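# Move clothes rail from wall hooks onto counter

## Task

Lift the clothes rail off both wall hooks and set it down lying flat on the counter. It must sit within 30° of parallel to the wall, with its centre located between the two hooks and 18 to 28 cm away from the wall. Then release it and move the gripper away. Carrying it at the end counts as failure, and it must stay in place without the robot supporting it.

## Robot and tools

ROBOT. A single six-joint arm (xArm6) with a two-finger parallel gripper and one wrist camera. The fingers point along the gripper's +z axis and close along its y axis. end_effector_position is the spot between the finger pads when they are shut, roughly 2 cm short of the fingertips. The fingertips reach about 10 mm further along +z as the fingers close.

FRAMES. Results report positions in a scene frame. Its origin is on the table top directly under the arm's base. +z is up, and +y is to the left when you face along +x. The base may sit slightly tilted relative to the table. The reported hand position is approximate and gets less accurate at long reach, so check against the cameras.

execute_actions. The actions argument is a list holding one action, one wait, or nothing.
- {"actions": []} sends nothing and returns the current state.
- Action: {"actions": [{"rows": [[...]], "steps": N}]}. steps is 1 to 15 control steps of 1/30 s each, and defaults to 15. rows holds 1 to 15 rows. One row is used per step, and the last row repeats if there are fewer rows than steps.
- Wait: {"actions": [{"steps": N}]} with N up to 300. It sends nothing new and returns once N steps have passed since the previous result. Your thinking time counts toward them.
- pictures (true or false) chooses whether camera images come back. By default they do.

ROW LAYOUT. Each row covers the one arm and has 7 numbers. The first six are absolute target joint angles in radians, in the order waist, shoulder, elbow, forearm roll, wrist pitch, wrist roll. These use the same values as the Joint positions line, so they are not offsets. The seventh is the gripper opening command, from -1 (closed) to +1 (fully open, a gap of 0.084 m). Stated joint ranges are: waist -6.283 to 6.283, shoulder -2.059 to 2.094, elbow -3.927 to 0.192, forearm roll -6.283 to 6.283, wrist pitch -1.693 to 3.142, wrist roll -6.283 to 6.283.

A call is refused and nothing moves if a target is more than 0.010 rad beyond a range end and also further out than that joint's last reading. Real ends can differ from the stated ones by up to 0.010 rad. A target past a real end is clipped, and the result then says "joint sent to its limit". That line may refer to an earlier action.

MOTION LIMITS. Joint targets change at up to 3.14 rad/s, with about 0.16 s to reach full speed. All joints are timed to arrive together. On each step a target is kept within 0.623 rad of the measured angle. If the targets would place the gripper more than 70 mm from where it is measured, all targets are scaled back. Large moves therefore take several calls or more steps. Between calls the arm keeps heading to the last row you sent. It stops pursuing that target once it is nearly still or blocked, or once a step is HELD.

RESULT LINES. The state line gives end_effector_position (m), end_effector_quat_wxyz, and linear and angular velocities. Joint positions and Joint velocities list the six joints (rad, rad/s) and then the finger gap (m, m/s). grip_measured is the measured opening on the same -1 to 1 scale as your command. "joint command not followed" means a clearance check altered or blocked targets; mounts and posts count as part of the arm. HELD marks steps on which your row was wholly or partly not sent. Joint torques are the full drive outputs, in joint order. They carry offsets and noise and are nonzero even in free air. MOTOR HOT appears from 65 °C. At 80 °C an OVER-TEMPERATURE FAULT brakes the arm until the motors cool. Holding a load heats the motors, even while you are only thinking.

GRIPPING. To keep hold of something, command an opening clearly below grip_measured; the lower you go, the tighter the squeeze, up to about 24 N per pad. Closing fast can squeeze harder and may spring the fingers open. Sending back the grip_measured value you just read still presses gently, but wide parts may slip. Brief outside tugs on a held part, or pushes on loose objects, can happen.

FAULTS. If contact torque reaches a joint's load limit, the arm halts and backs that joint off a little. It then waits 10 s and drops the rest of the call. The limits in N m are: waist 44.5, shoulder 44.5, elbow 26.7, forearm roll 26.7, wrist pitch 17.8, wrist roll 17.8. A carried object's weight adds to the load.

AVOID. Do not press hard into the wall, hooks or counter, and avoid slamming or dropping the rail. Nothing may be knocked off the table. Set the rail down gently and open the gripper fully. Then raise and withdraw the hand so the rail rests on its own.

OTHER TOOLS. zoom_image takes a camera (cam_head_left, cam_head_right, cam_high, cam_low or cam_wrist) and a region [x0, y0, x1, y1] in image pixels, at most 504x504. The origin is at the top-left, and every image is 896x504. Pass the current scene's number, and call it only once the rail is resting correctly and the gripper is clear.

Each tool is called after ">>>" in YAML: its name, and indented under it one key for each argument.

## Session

>>> execute_actions:
  actions: []

Scene clock: 0.00 s of 4700.00 s.
end_effector_position=(+0.0682, -0.3741, +0.1546) grip_measured=+1.00 end_effector_quat_wxyz=(+0.630, +0.727, +0.025, -0.273) end_effector_velocity=(-0.000, +0.000, +0.000) end_effector_angular_velocity=(-0.000, -0.000, -0.000)
Joint positions: [-0.511  0.656 -0.591 -1.891  1.56   2.017  0.084]
Joint velocities: [ 0. -0.  0.  0.  0.  0.  0.]
Joint torques (N m, as the arm reports them, + toward a larger angle): no reading
Motor temperatures (°C, as the motors report them): [31 28 35 34 34 34]

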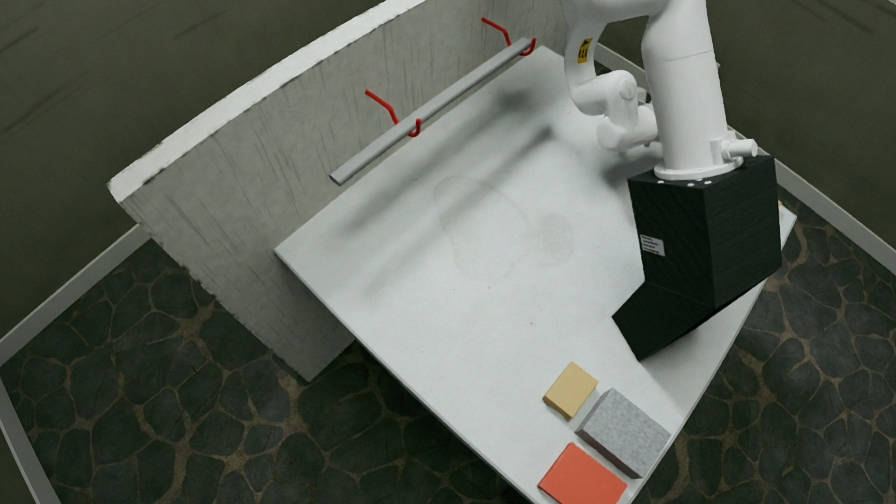

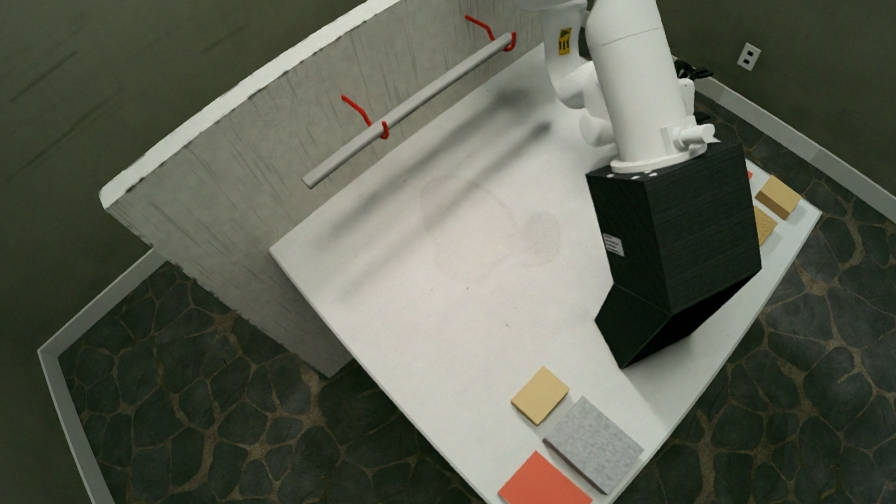

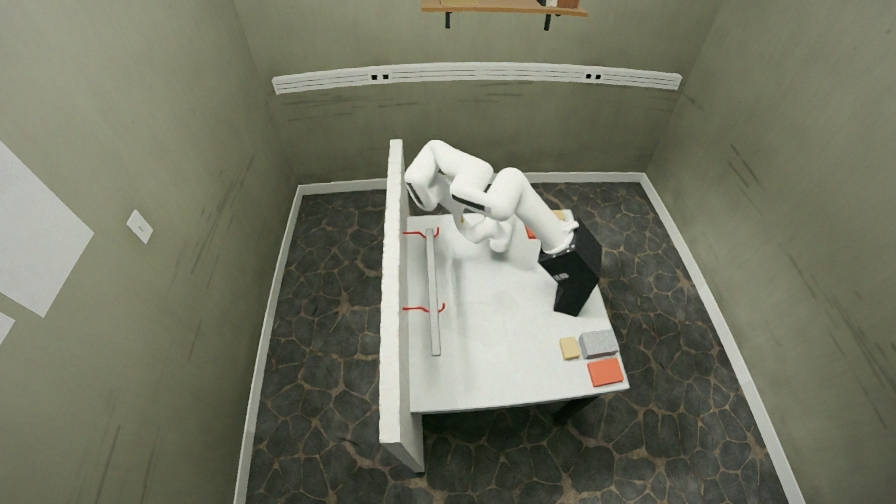

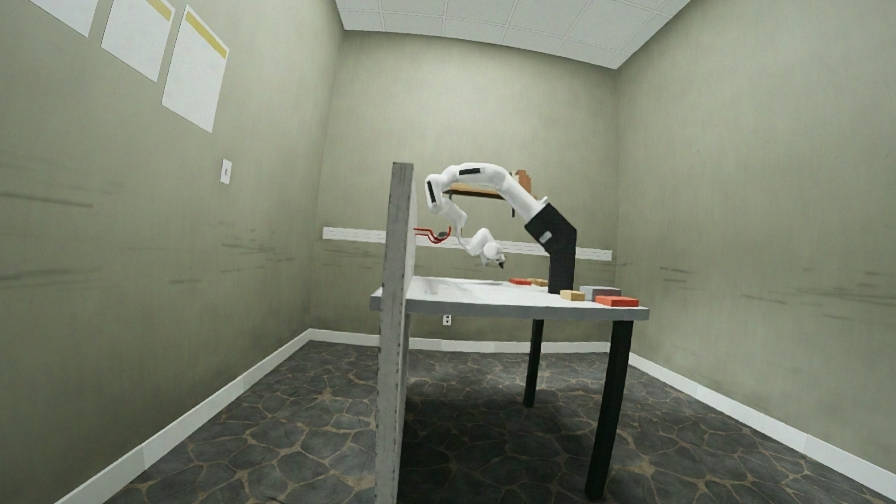

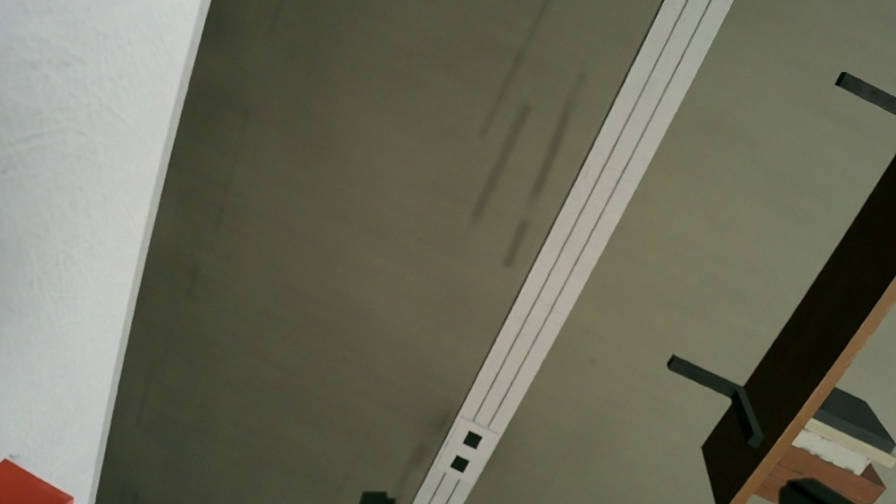

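>>> execute_actions:
  actions:
    - {"rows":[[-0.6,0.0,-0.45,-2.2,1.3,2.2,1]]}
  pictures: false

>>> execute_actions:
  actions:
    - {"rows":[[-0.8,-0.5,-0.35,-3.2,0.3,2.7,1]]}
  pictures: false

>>> execute_actions:
  actions:
    - {"rows":[[-0.8,-0.5,-0.35,-4.263,-0.876,3.183,1]]}
  pictures: false

>>> execute_actions:
  actions:
    - {"steps":15}

Scene clock: 2.63 s of 4700.00 s.
end_effector_position=(+0.2290, -0.4466, +0.1987) grip_measured=+1.00 end_effector_quat_wxyz=(+0.625, +0.770, -0.126, -0.018) end_effector_velocity=(+0.289, -0.102, +0.167) end_effector_angular_velocity=(-0.074, -0.942, +0.313)
Joint positions: [-0.591  0.062 -0.465 -2.17   1.326  2.182  0.084]
Joint velocities: [-0.137 -1.053  0.198 -0.473 -0.386  0.277  0.   ]
Joint torques (N m, as the arm reports them, + toward a larger angle): [-2.5  -5.86  5.93  1.46  0.94 -0.23]
Motor temperatures (°C, as the motors report them): [31 28 35 34 34 34]
Steps of this call (steps 1 to 64: nothing new was sent; steps 65 to 79: all 15 steps of this action). Readings (joint positions):
65: [-0.512 0.655 -0.591 -1.891 1.559 2.017]
66: [-0.513 0.650 -0.589 -1.895 1.556 2.020]
68: [-0.521 0.592 -0.571 -1.925 1.529 2.038]
72: [-0.548 0.385 -0.535 -2.020 1.451 2.094]
79: the state above

Scene clock: 3.13 s of 4700.00 s.
end_effector_position=(+0.2834, -0.3554, +0.2068) grip_measured=+1.00 end_effector_quat_wxyz=(+0.279, +0.952, -0.109, +0.061) end_effector_velocity=(-0.156, +0.129, +0.011) end_effector_angular_velocity=(+0.633, +0.726, +0.305)
Joint positions: [-0.796 -0.49  -0.348 -3.154  0.347  2.69   0.084]
Joint velocities: [-0.073 -0.157  0.04  -0.88  -0.884  0.185 -0.   ]
Joint torques (N m, as the arm reports them, + toward a larger angle): [ -0.67 -13.07  -9.58   2.12   1.21  -0.51]
Motor temperatures (°C, as the motors report them): [31 28 35 34 34 34]
Steps of this call (steps 1 to 15: all 15 steps of this action). Readings (joint positions):
1: [-0.595 0.032 -0.460 -2.183 1.315 2.190]
2: [-0.600 0.007 -0.454 -2.200 1.299 2.202]
4: [-0.624 -0.066 -0.434 -2.275 1.223 2.263]
8: [-0.722 -0.311 -0.392 -2.617 0.884 2.502]
15: the state above

Scene clock: 3.63 s of 4700.00 s.
end_effector_position=(+0.1203, -0.3195, +0.3005) grip_measured=+1.00 end_effector_quat_wxyz=(+0.162, +0.937, -0.007, -0.309) end_effector_velocity=(-0.257, -0.104, +0.407) end_effector_angular_velocity=(-0.022, +1.889, +0.341)
Joint positions: [-0.8   -0.498 -0.35  -3.898 -0.418  3.071  0.084]
Joint velocities: [-0.002 -0.007 -0.003 -1.332 -1.659  0.403  0.   ]
Joint torques (N m, as the arm reports them, + toward a larger angle): [ -1.92 -15.1   -5.21  -0.22  -1.63   0.06]
Motor temperatures (°C, as the motors report them): [31 28 35 34 34 34]
Steps of this call (steps 1 to 15: all 15 steps of this action). Readings (joint positions):
1: [-0.798 -0.494 -0.347 -3.176 0.324 2.695]
2: [-0.799 -0.495 -0.348 -3.195 0.305 2.704]
4: [-0.799 -0.497 -0.351 -3.267 0.231 2.761]
8: [-0.799 -0.496 -0.348 -3.518 -0.019 2.932]
15: the state above

Scene clock: 4.13 s of 4700.00 s.
end_effector_position=(+0.0893, -0.3648, +0.4296) grip_measured=+1.00 end_effector_quat_wxyz=(+0.226, +0.818, +0.074, -0.523) end_effector_velocity=(-0.000, -0.001, +0.005) end_effector_angular_velocity=(-0.005, +0.018, +0.005)
Joint positions: [-0.8   -0.5   -0.35  -4.261 -0.874  3.183  0.084]
Joint velocities: [ 0.     0.001  0.002 -0.012 -0.016  0.004 -0.   ]
Joint torques (N m, as the arm reports them, + toward a larger angle): [ -2.14 -15.22  -5.44  -0.21  -1.67  -0.12]
Motor temperatures (°C, as the motors report them): [31 28 35 34 34 34]
Steps of this call (steps 1 to 15: the robot went on to your last target). Readings (joint positions):
1: [-0.800 -0.498 -0.350 -3.942 -0.473 3.085]
2: [-0.800 -0.498 -0.350 -3.985 -0.528 3.098]
4: [-0.800 -0.499 -0.350 -4.072 -0.637 3.125]
8: [-0.800 -0.500 -0.351 -4.221 -0.823 3.170]
15: the state above

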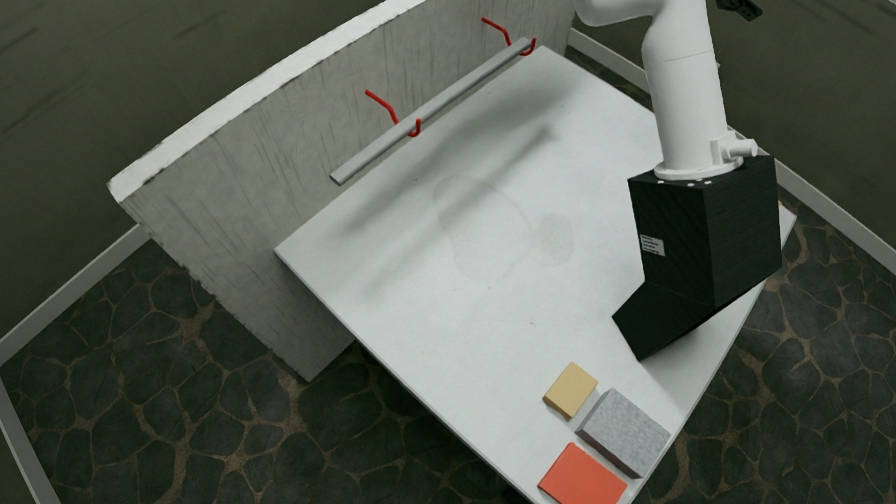

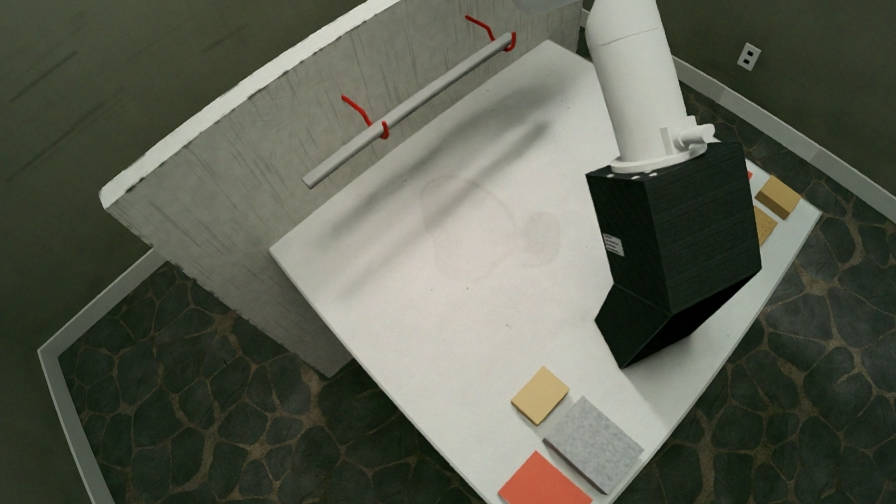

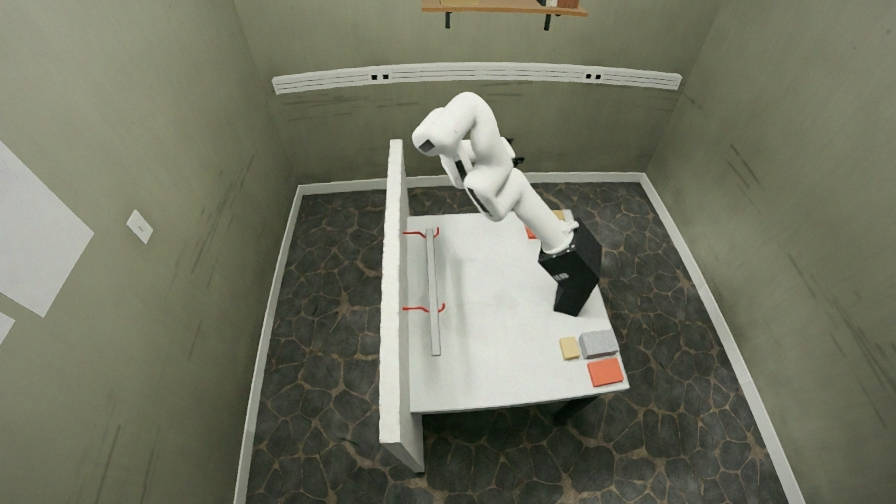

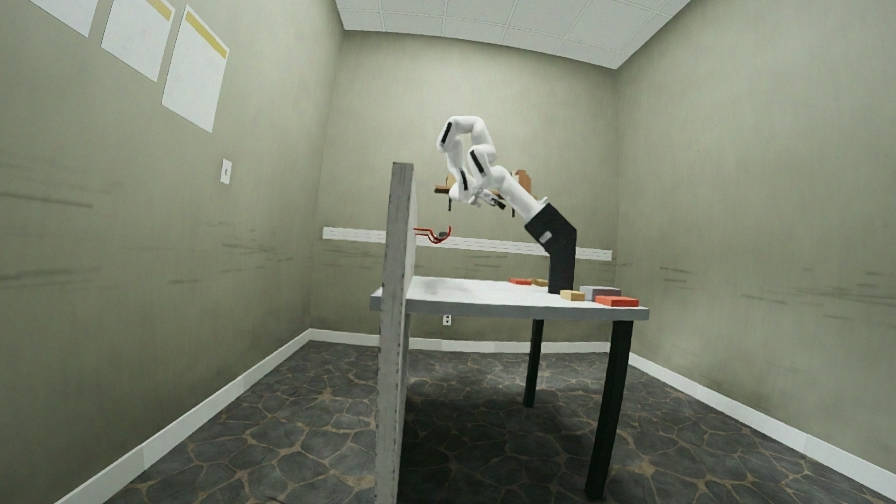

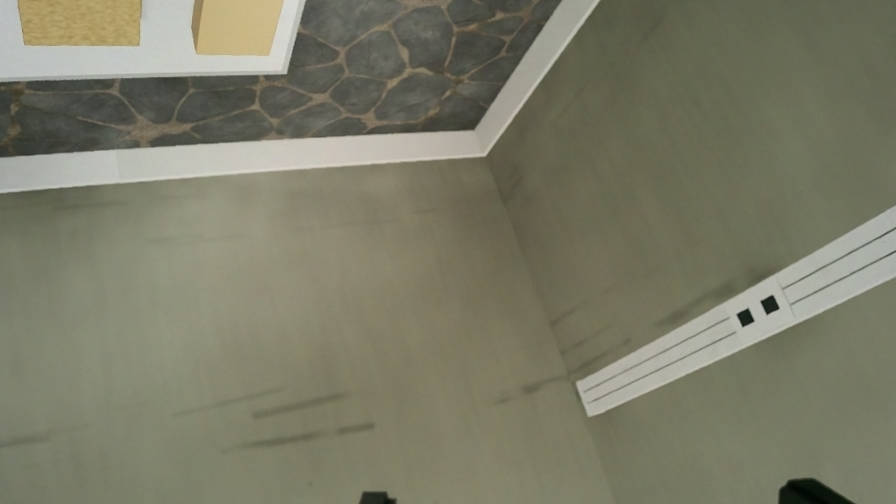

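>>> execute_actions:
  actions:
    - {"rows":[[0.2,-0.55,-0.33,-4.263,-0.876,3.183,1]]}
  pictures: false

>>> execute_actions:
  actions:
    - {"rows":[[1.0,-0.55,-0.33,-4.263,-0.876,3.183,1]]}
  pictures: false

>>> execute_actions:
  actions:
    - {"rows":[[1.0,-0.55,-0.33,-4.263,-0.876,3.183,1]],"steps":8}
  pictures: false

>>> execute_actions:
  actions:
    - {"rows":[[0.972,-0.271,-0.578,-4.263,-0.876,3.183,0.6]]}

Scene clock: 5.77 s of 4700.00 s.
end_effector_position=(+0.2346, -0.3092, +0.3118) grip_measured=+1.00 end_effector_quat_wxyz=(+0.164, +0.858, +0.334, -0.354) end_effector_velocity=(+0.328, +0.264, -0.216) end_effector_angular_velocity=(+1.032, -0.453, +1.032)
Joint positions: [-0.159 -0.536 -0.336 -4.263 -0.876  3.183  0.084]
Joint velocities: [ 1.528 -0.058  0.024  0.    -0.     0.    -0.   ]
Joint torques (N m, as the arm reports them, + toward a larger angle): [ -0.3  -16.18  -4.34   0.01  -2.01  -0.16]
Motor temperatures (°C, as the motors report them): [31 28 35 34 35 34]
Steps of this call (steps 1 to 15: the robot went on to your last target; steps 16 to 34: nothing new was sent; steps 35 to 49: all 15 steps of this action). Readings (joint positions):
35: [-0.800 -0.500 -0.350 -4.263 -0.876 3.183]
36: [-0.793 -0.501 -0.350 -4.263 -0.876 3.183]
38: [-0.733 -0.505 -0.347 -4.263 -0.876 3.183]
42: [-0.516 -0.521 -0.342 -4.263 -0.876 3.183]
49: the state above

Scene clock: 6.27 s of 4700.00 s.
end_effector_position=(+0.3618, -0.1227, +0.2611) grip_measured=+1.00 end_effector_quat_wxyz=(+0.059, +0.792, +0.598, -0.112) end_effector_velocity=(+0.156, +0.445, +0.026) end_effector_angular_velocity=(+1.039, -0.424, +1.026)
Joint positions: [ 0.603 -0.547 -0.331 -4.263 -0.876  3.183  0.084]
Joint velocities: [ 1.52  -0.01   0.005 -0.    -0.    -0.    -0.   ]
Joint torques (N m, as the arm reports them, + toward a larger angle): [  1.77 -12.68  -6.91   0.42  -1.5   -0.1 ]
Motor temperatures (°C, as the motors report them): [31 28 35 34 35 34]
Steps of this call (steps 1 to 15: all 15 steps of this action). Readings (joint positions):
1: [-0.108 -0.538 -0.335 -4.263 -0.876 3.183]
2: [-0.057 -0.540 -0.334 -4.263 -0.876 3.183]
4: [0.045 -0.542 -0.333 -4.263 -0.876 3.183]
8: [0.248 -0.544 -0.332 -4.263 -0.876 3.183]
15: the state above

Scene clock: 6.53 s of 4700.00 s.
end_effector_position=(+0.3852, -0.0139, +0.2822) grip_measured=+1.00 end_effector_quat_wxyz=(+0.003, +0.718, +0.696, +0.012) end_effector_velocity=(+0.015, +0.182, +0.060) end_effector_angular_velocity=(+0.423, -0.172, +0.413)
Joint positions: [ 0.969 -0.55  -0.33  -4.263 -0.876  3.183  0.084]
Joint velocities: [ 0.616 -0.005  0.001  0.     0.001  0.     0.   ]
Joint torques (N m, as the arm reports them, + toward a larger angle): [-5.22 -8.86 -8.78  0.29 -1.33  0.04]
Motor temperatures (°C, as the motors report them): [31 28 35 34 35 34]
Steps of this call (steps 1 to 8: all 8 steps of this action). Readings (joint positions):
1: [0.654 -0.548 -0.331 -4.263 -0.876 3.183]
2: [0.705 -0.548 -0.331 -4.263 -0.876 3.183]
4: [0.806 -0.549 -0.331 -4.263 -0.876 3.183]
8: the state above

Scene clock: 7.03 s of 4700.00 s.
end_effector_position=(+0.4295, +0.0378, +0.2701) grip_measured=+0.59 end_effector_quat_wxyz=(+0.002, +0.710, +0.704, +0.001) end_effector_velocity=(+0.003, +0.002, +0.001) end_effector_angular_velocity=(+0.005, -0.005, -0.003)
Joint positions: [ 0.972 -0.272 -0.576 -4.263 -0.876  3.183  0.069]
Joint velocities: [ 0.003  0.    -0.008  0.    -0.     0.    -0.   ]
Joint torques (N m, as the arm reports them, + toward a larger angle): [  5.19 -13.57  -9.37   0.32  -1.17  -0.15]
Motor temperatures (°C, as the motors report them): [31 28 35 34 35 34]
Steps of this call (steps 1 to 15: all 15 steps of this action). Readings (joint positions):
1: [0.984 -0.550 -0.331 -4.263 -0.876 3.183]
2: [0.990 -0.543 -0.336 -4.263 -0.876 3.183]
4: [0.989 -0.483 -0.389 -4.262 -0.877 3.183]
8: [0.973 -0.297 -0.556 -4.264 -0.875 3.183]
15: the state above

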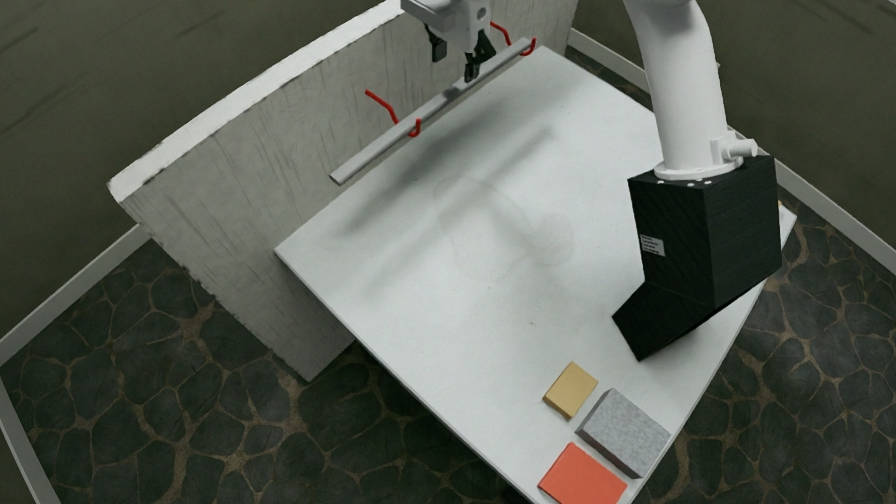

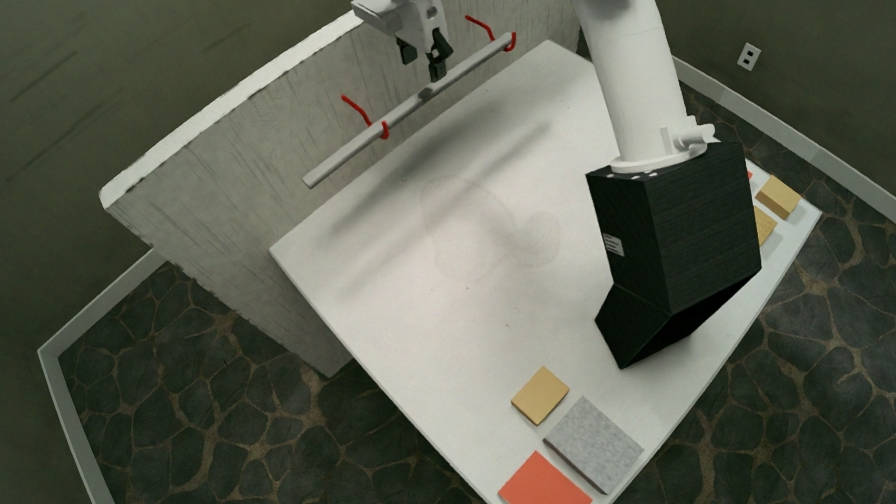

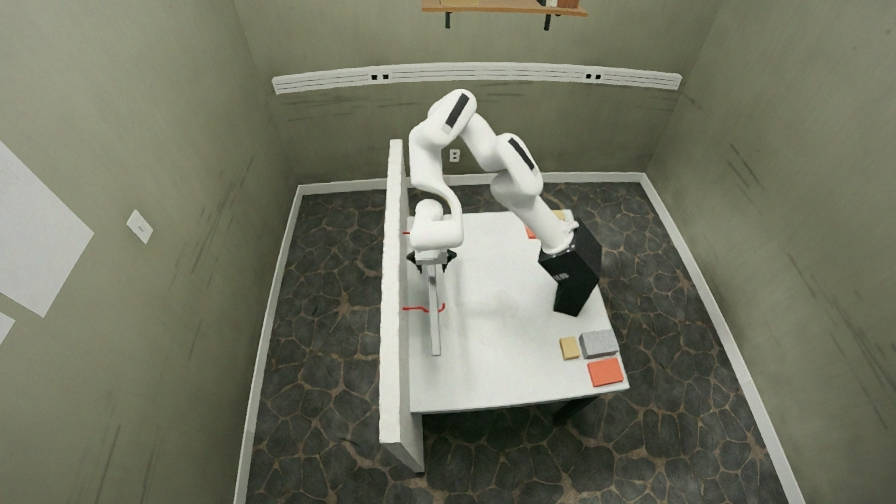

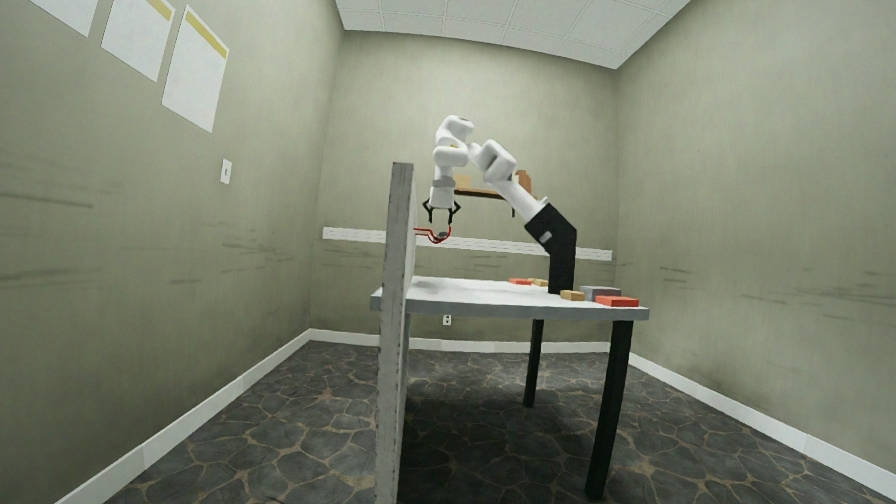

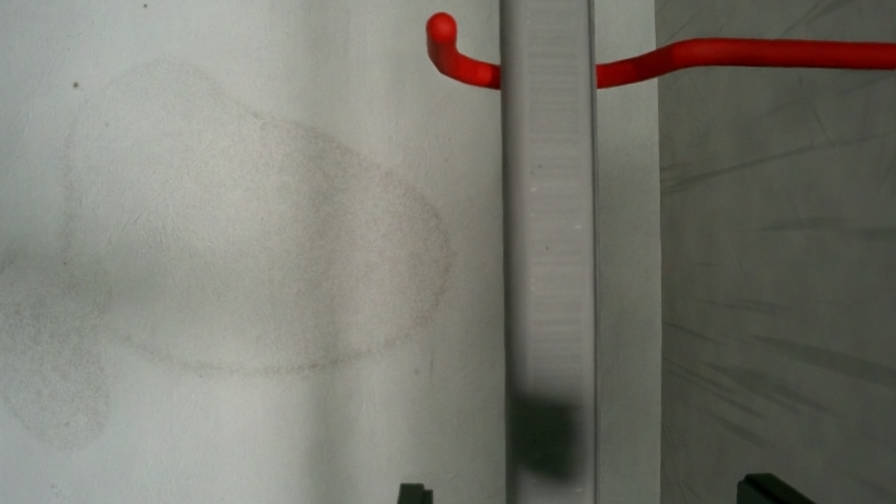

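>>> execute_actions:
  actions:
    - {"rows":[[0.945,-0.237,-0.57,-4.318,-0.843,3.228,0.6],[0.945,-0.237,-0.57,-4.318,-0.843,3.228,0.6],[0.945,-0.237,-0.57,-4.318,-0.843,3.228,0.6],[0.89,-0.16,-0.56,-4.433,-0.78,3.333,0.6],[0.89,-0.16,-0.56,-4.433,-0.78,3.333,0.6],[0.89,-0.16,-0.56,-4.433,-0.78,3.333,0.6],[0.89,-0.16,-0.56,-4.433,-0.78,3.333,0.6],[0.82,-0.063,-0.556,-4.579,-0.706,3.456,0.6]]}
  pictures: false

>>> execute_actions:
  actions:
    - {"rows":[[0.82,-0.063,-0.556,-4.579,-0.706,3.456,0.6]],"steps":8}

Scene clock: 9.03 s of 4700.00 s.
end_effector_position=(+0.4320, +0.0439, +0.1921) grip_measured=+0.59 end_effector_quat_wxyz=(+0.002, +0.708, +0.706, +0.005) end_effector_velocity=(+0.010, +0.010, -0.026) end_effector_angular_velocity=(+0.037, -0.015, -0.020)
Joint positions: [ 0.822 -0.066 -0.555 -4.571 -0.71   3.449  0.069]
Joint velocities: [-0.053  0.065 -0.011 -0.139  0.069  0.125  0.   ]
Joint torques (N m, as the arm reports them, + toward a larger angle): [  6.9  -20.55  -7.07   0.53  -1.21  -0.21]
Motor temperatures (°C, as the motors report them): [31 28 35 34 35 34]
Steps of this call (steps 1 to 15: the robot went on to your last target; steps 16 to 45: nothing new was sent; steps 46 to 60: all 15 steps of this action). Readings (joint positions):
46: [0.972 -0.271 -0.578 -4.264 -0.876 3.184]
47: [0.969 -0.267 -0.577 -4.271 -0.871 3.190]
49: [0.955 -0.250 -0.573 -4.299 -0.855 3.212]
53: [0.905 -0.181 -0.563 -4.400 -0.798 3.302]
60: the state above

Scene clock: 9.30 s of 4700.00 s.
end_effector_position=(+0.4335, +0.0448, +0.1913) grip_measured=+0.59 end_effector_quat_wxyz=(+0.002, +0.709, +0.705, +0.007) end_effector_velocity=(-0.002, -0.000, -0.001) end_effector_angular_velocity=(-0.002, +0.004, +0.004)
Joint positions: [ 0.821 -0.064 -0.556 -4.579 -0.706  3.456  0.069]
Joint velocities: [-0.002  0.004  0.003 -0.003  0.002  0.002 -0.   ]
Joint torques (N m, as the arm reports them, + toward a larger angle): [  6.3  -16.88  -5.78   0.14  -1.12  -0.1 ]
Motor temperatures (°C, as the motors report them): [31 28 35 34 35 34]
Steps of this call (steps 1 to 8: all 8 steps of this action). Readings (joint positions):
1: [0.821 -0.064 -0.555 -4.575 -0.708 3.452]
2: [0.821 -0.064 -0.556 -4.576 -0.707 3.454]
4: [0.821 -0.064 -0.556 -4.578 -0.707 3.455]
8: the state above

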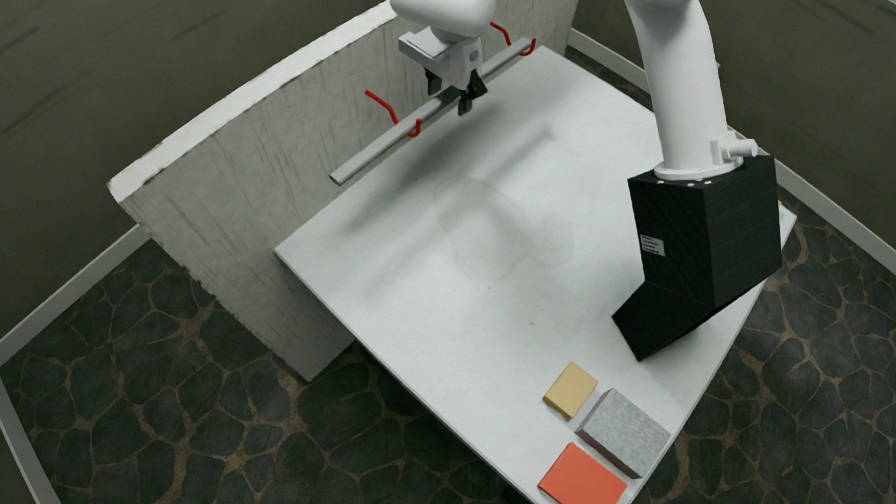

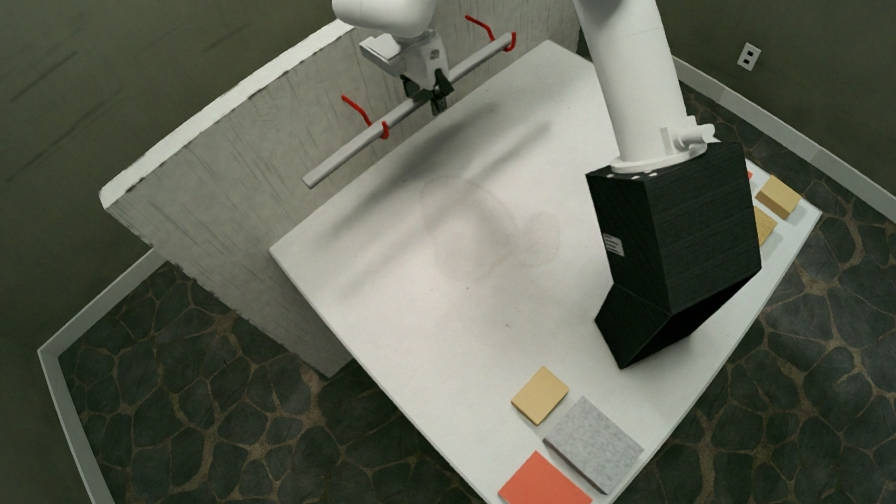

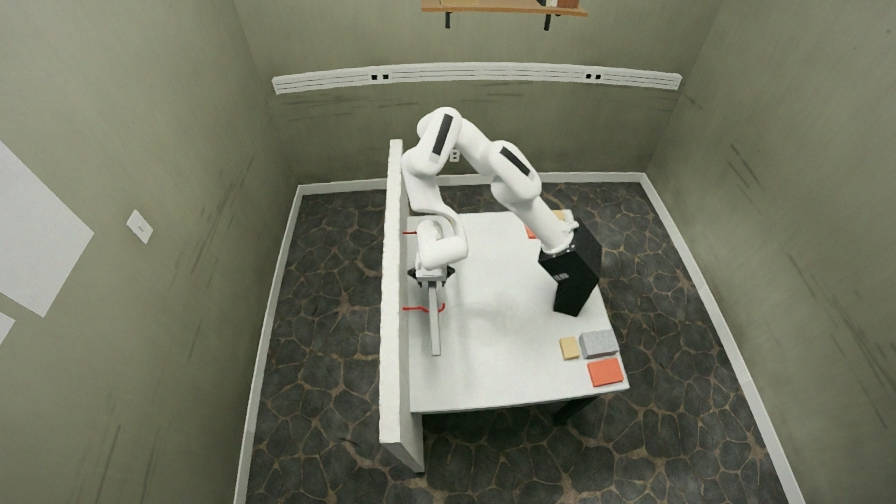

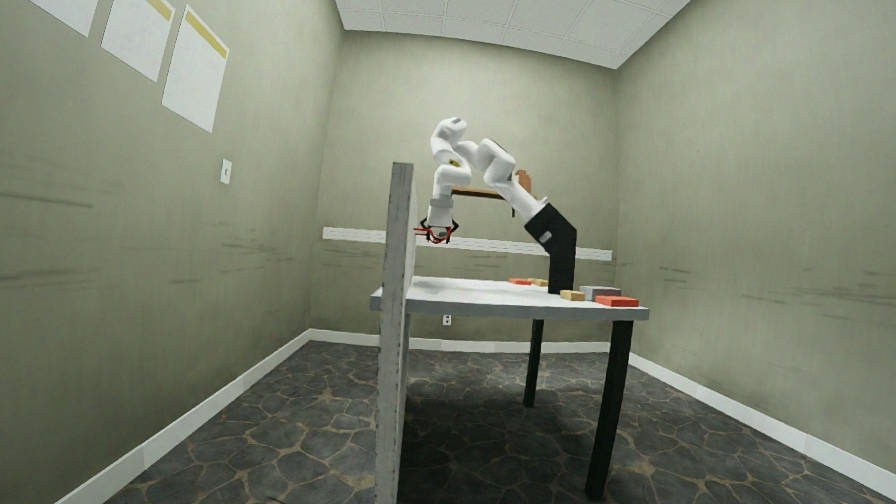

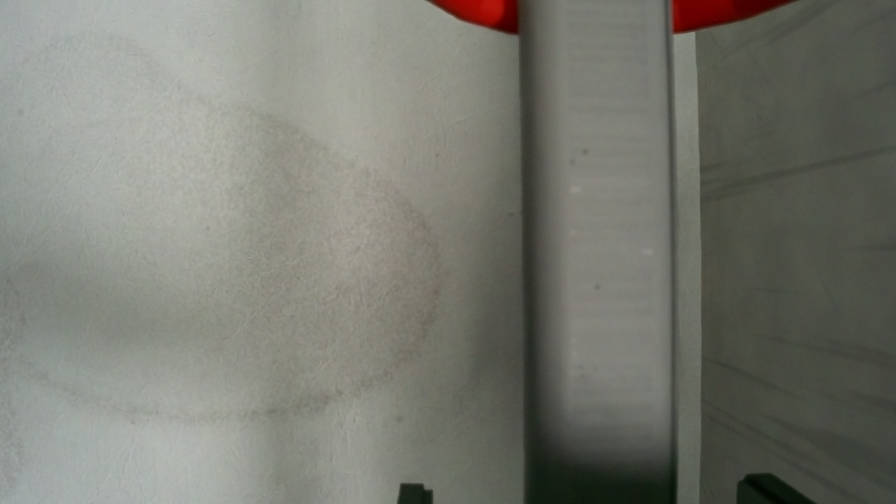

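>>> execute_actions:
  actions:
    - {"rows":[[0.82,-0.063,-0.556,-4.579,-0.706,3.456,0.1],[0.82,-0.063,-0.556,-4.579,-0.706,3.456,0.0],[0.82,-0.063,-0.556,-4.579,-0.706,3.456,-0.2],[0.82,-0.063,-0.556,-4.579,-0.706,3.456,-0.3],[0.82,-0.063,-0.556,-4.579,-0.706,3.456,-0.4],[0.82,-0.063,-0.556,-4.579,-0.706,3.456,-0.5],[0.82,-0.063,-0.556,-4.579,-0.706,3.456,-0.75]],"steps":13}
  pictures: false

>>> execute_actions:
  actions:
    - {"rows":[[0.89,-0.16,-0.56,-4.433,-0.78,3.333,-0.75],[0.89,-0.16,-0.56,-4.433,-0.78,3.333,-0.75],[0.89,-0.16,-0.56,-4.433,-0.78,3.333,-0.75],[0.89,-0.16,-0.56,-4.433,-0.78,3.333,-0.75],[0.89,-0.16,-0.56,-4.433,-0.78,3.333,-0.75],[0.945,-0.237,-0.57,-4.318,-0.843,3.228,-0.75],[0.945,-0.237,-0.57,-4.318,-0.843,3.228,-0.75],[0.945,-0.237,-0.57,-4.318,-0.843,3.228,-0.75],[0.972,-0.271,-0.578,-4.263,-0.876,3.183,-0.75]]}
  pictures: false

>>> execute_actions:
  actions:
    - {"rows":[[1.09,-0.295,-0.37,-4.32,-0.89,3.43,-0.75]]}

Scene clock: 13.93 s of 4700.00 s.
end_effector_position=(+0.4330, +0.0447, +0.1910) grip_measured=-0.34 end_effector_quat_wxyz=(+0.002, +0.708, +0.706, +0.006) end_effector_velocity=(+0.000, +0.000, -0.000) end_effector_angular_velocity=(+0.000, -0.001, +0.001)
Joint positions: [ 0.82  -0.063 -0.556 -4.579 -0.706  3.456  0.029]
Joint velocities: [-0.     0.    -0.001 -0.001  0.    -0.001  0.   ]
Joint torques (N m, as the arm reports them, + toward a larger angle): [  5.9  -16.87  -7.03  -0.26  -1.1   -0.14]
Motor temperatures (°C, as the motors report them): [31 28 35 34 35 34]
Steps of this call (steps 1 to 15: the robot went on to your last target; steps 16 to 90: nothing new was sent; then 1.20 s passed at rest; steps 91 to 103: all 13 steps of this action). Readings (joint positions):
91: [0.820 -0.063 -0.556 -4.579 -0.706 3.456]
92: [0.820 -0.063 -0.556 -4.579 -0.706 3.456]
94: [0.820 -0.063 -0.556 -4.579 -0.706 3.456]
98: [0.820 -0.063 -0.555 -4.579 -0.706 3.456]
103: the state above

Scene clock: 14.43 s of 4700.00 s.
end_effector_position=(+0.4309, +0.0386, +0.2692) grip_measured=-0.34 end_effector_quat_wxyz=(+0.002, +0.710, +0.704, +0.003) end_effector_velocity=(-0.019, -0.006, +0.015) end_effector_angular_velocity=(-0.019, +0.046, +0.030)
Joint positions: [ 0.97  -0.269 -0.578 -4.269 -0.873  3.188  0.029]
Joint velocities: [ 0.035 -0.037  0.009  0.096 -0.053 -0.087 -0.   ]
Joint torques (N m, as the arm reports them, + toward a larger angle): [  5.25 -12.71  -9.61  -0.14  -1.14   0.11]
Motor temperatures (°C, as the motors report them): [31 28 35 34 35 34]
Steps of this call (steps 1 to 15: all 15 steps of this action). Readings (joint positions):
1: [0.820 -0.063 -0.556 -4.578 -0.706 3.455]
2: [0.823 -0.067 -0.556 -4.571 -0.710 3.449]
4: [0.848 -0.102 -0.556 -4.516 -0.738 3.402]
8: [0.902 -0.177 -0.563 -4.408 -0.794 3.309]
15: the state above

Scene clock: 14.93 s of 4700.00 s.
end_effector_position=(+0.3699, +0.0333, +0.2657) grip_measured=-0.34 end_effector_quat_wxyz=(+0.003, +0.711, +0.703, -0.009) end_effector_velocity=(-0.002, -0.000, -0.001) end_effector_angular_velocity=(+0.002, +0.003, +0.000)
Joint positions: [ 1.089 -0.295 -0.372 -4.32  -0.89   3.429  0.029]
Joint velocities: [ 0.002 -0.001  0.007 -0.     0.003  0.006  0.   ]
Joint torques (N m, as the arm reports them, + toward a larger angle): [  4.56 -10.63  -8.84   0.25  -1.21  -0.04]
Motor temperatures (°C, as the motors report them): [31 28 35 34 35 34]
Steps of this call (steps 1 to 15: all 15 steps of this action). Readings (joint positions):
1: [0.971 -0.270 -0.577 -4.267 -0.874 3.187]
2: [0.974 -0.271 -0.572 -4.268 -0.875 3.193]
4: [1.004 -0.278 -0.524 -4.284 -0.880 3.255]
8: [1.080 -0.291 -0.381 -4.314 -0.888 3.406]
15: the state above

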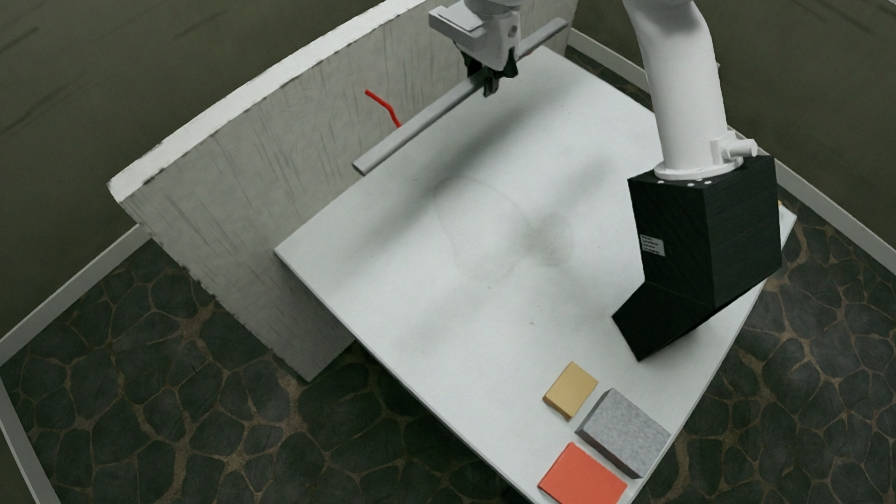

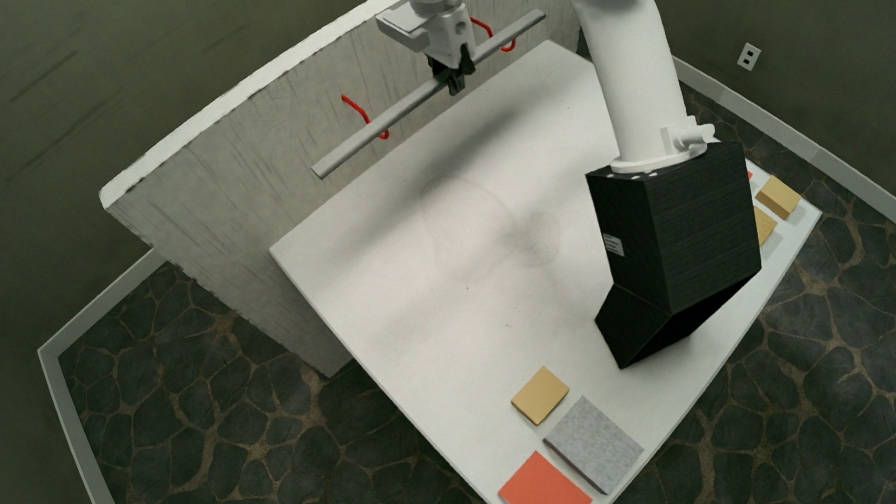

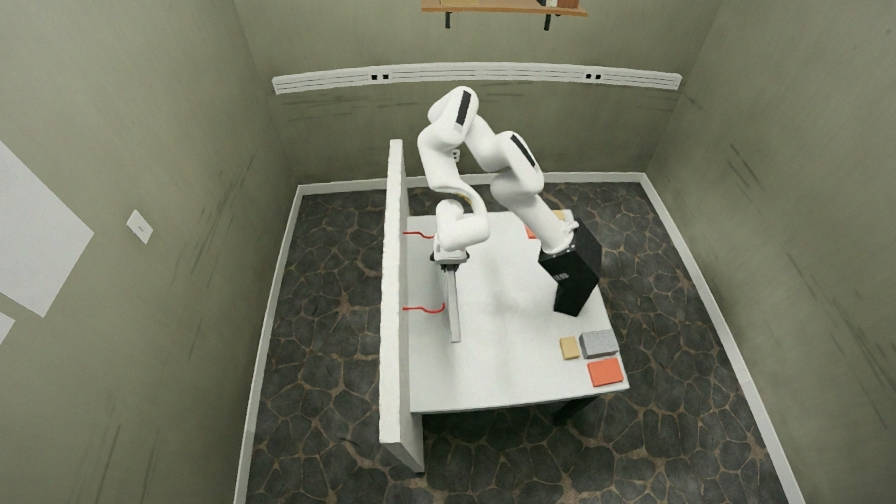

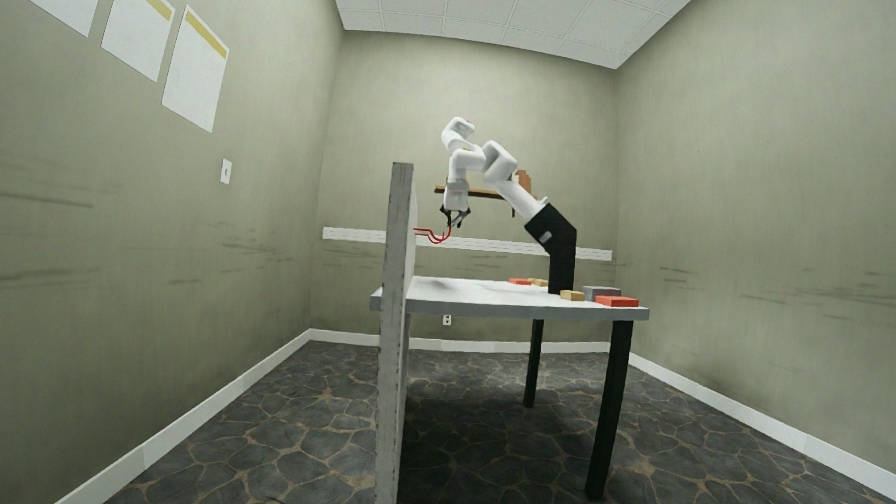

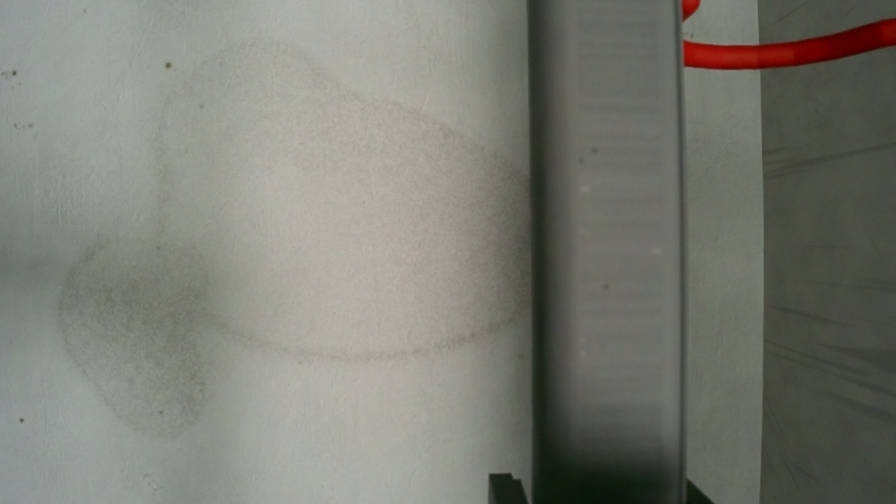

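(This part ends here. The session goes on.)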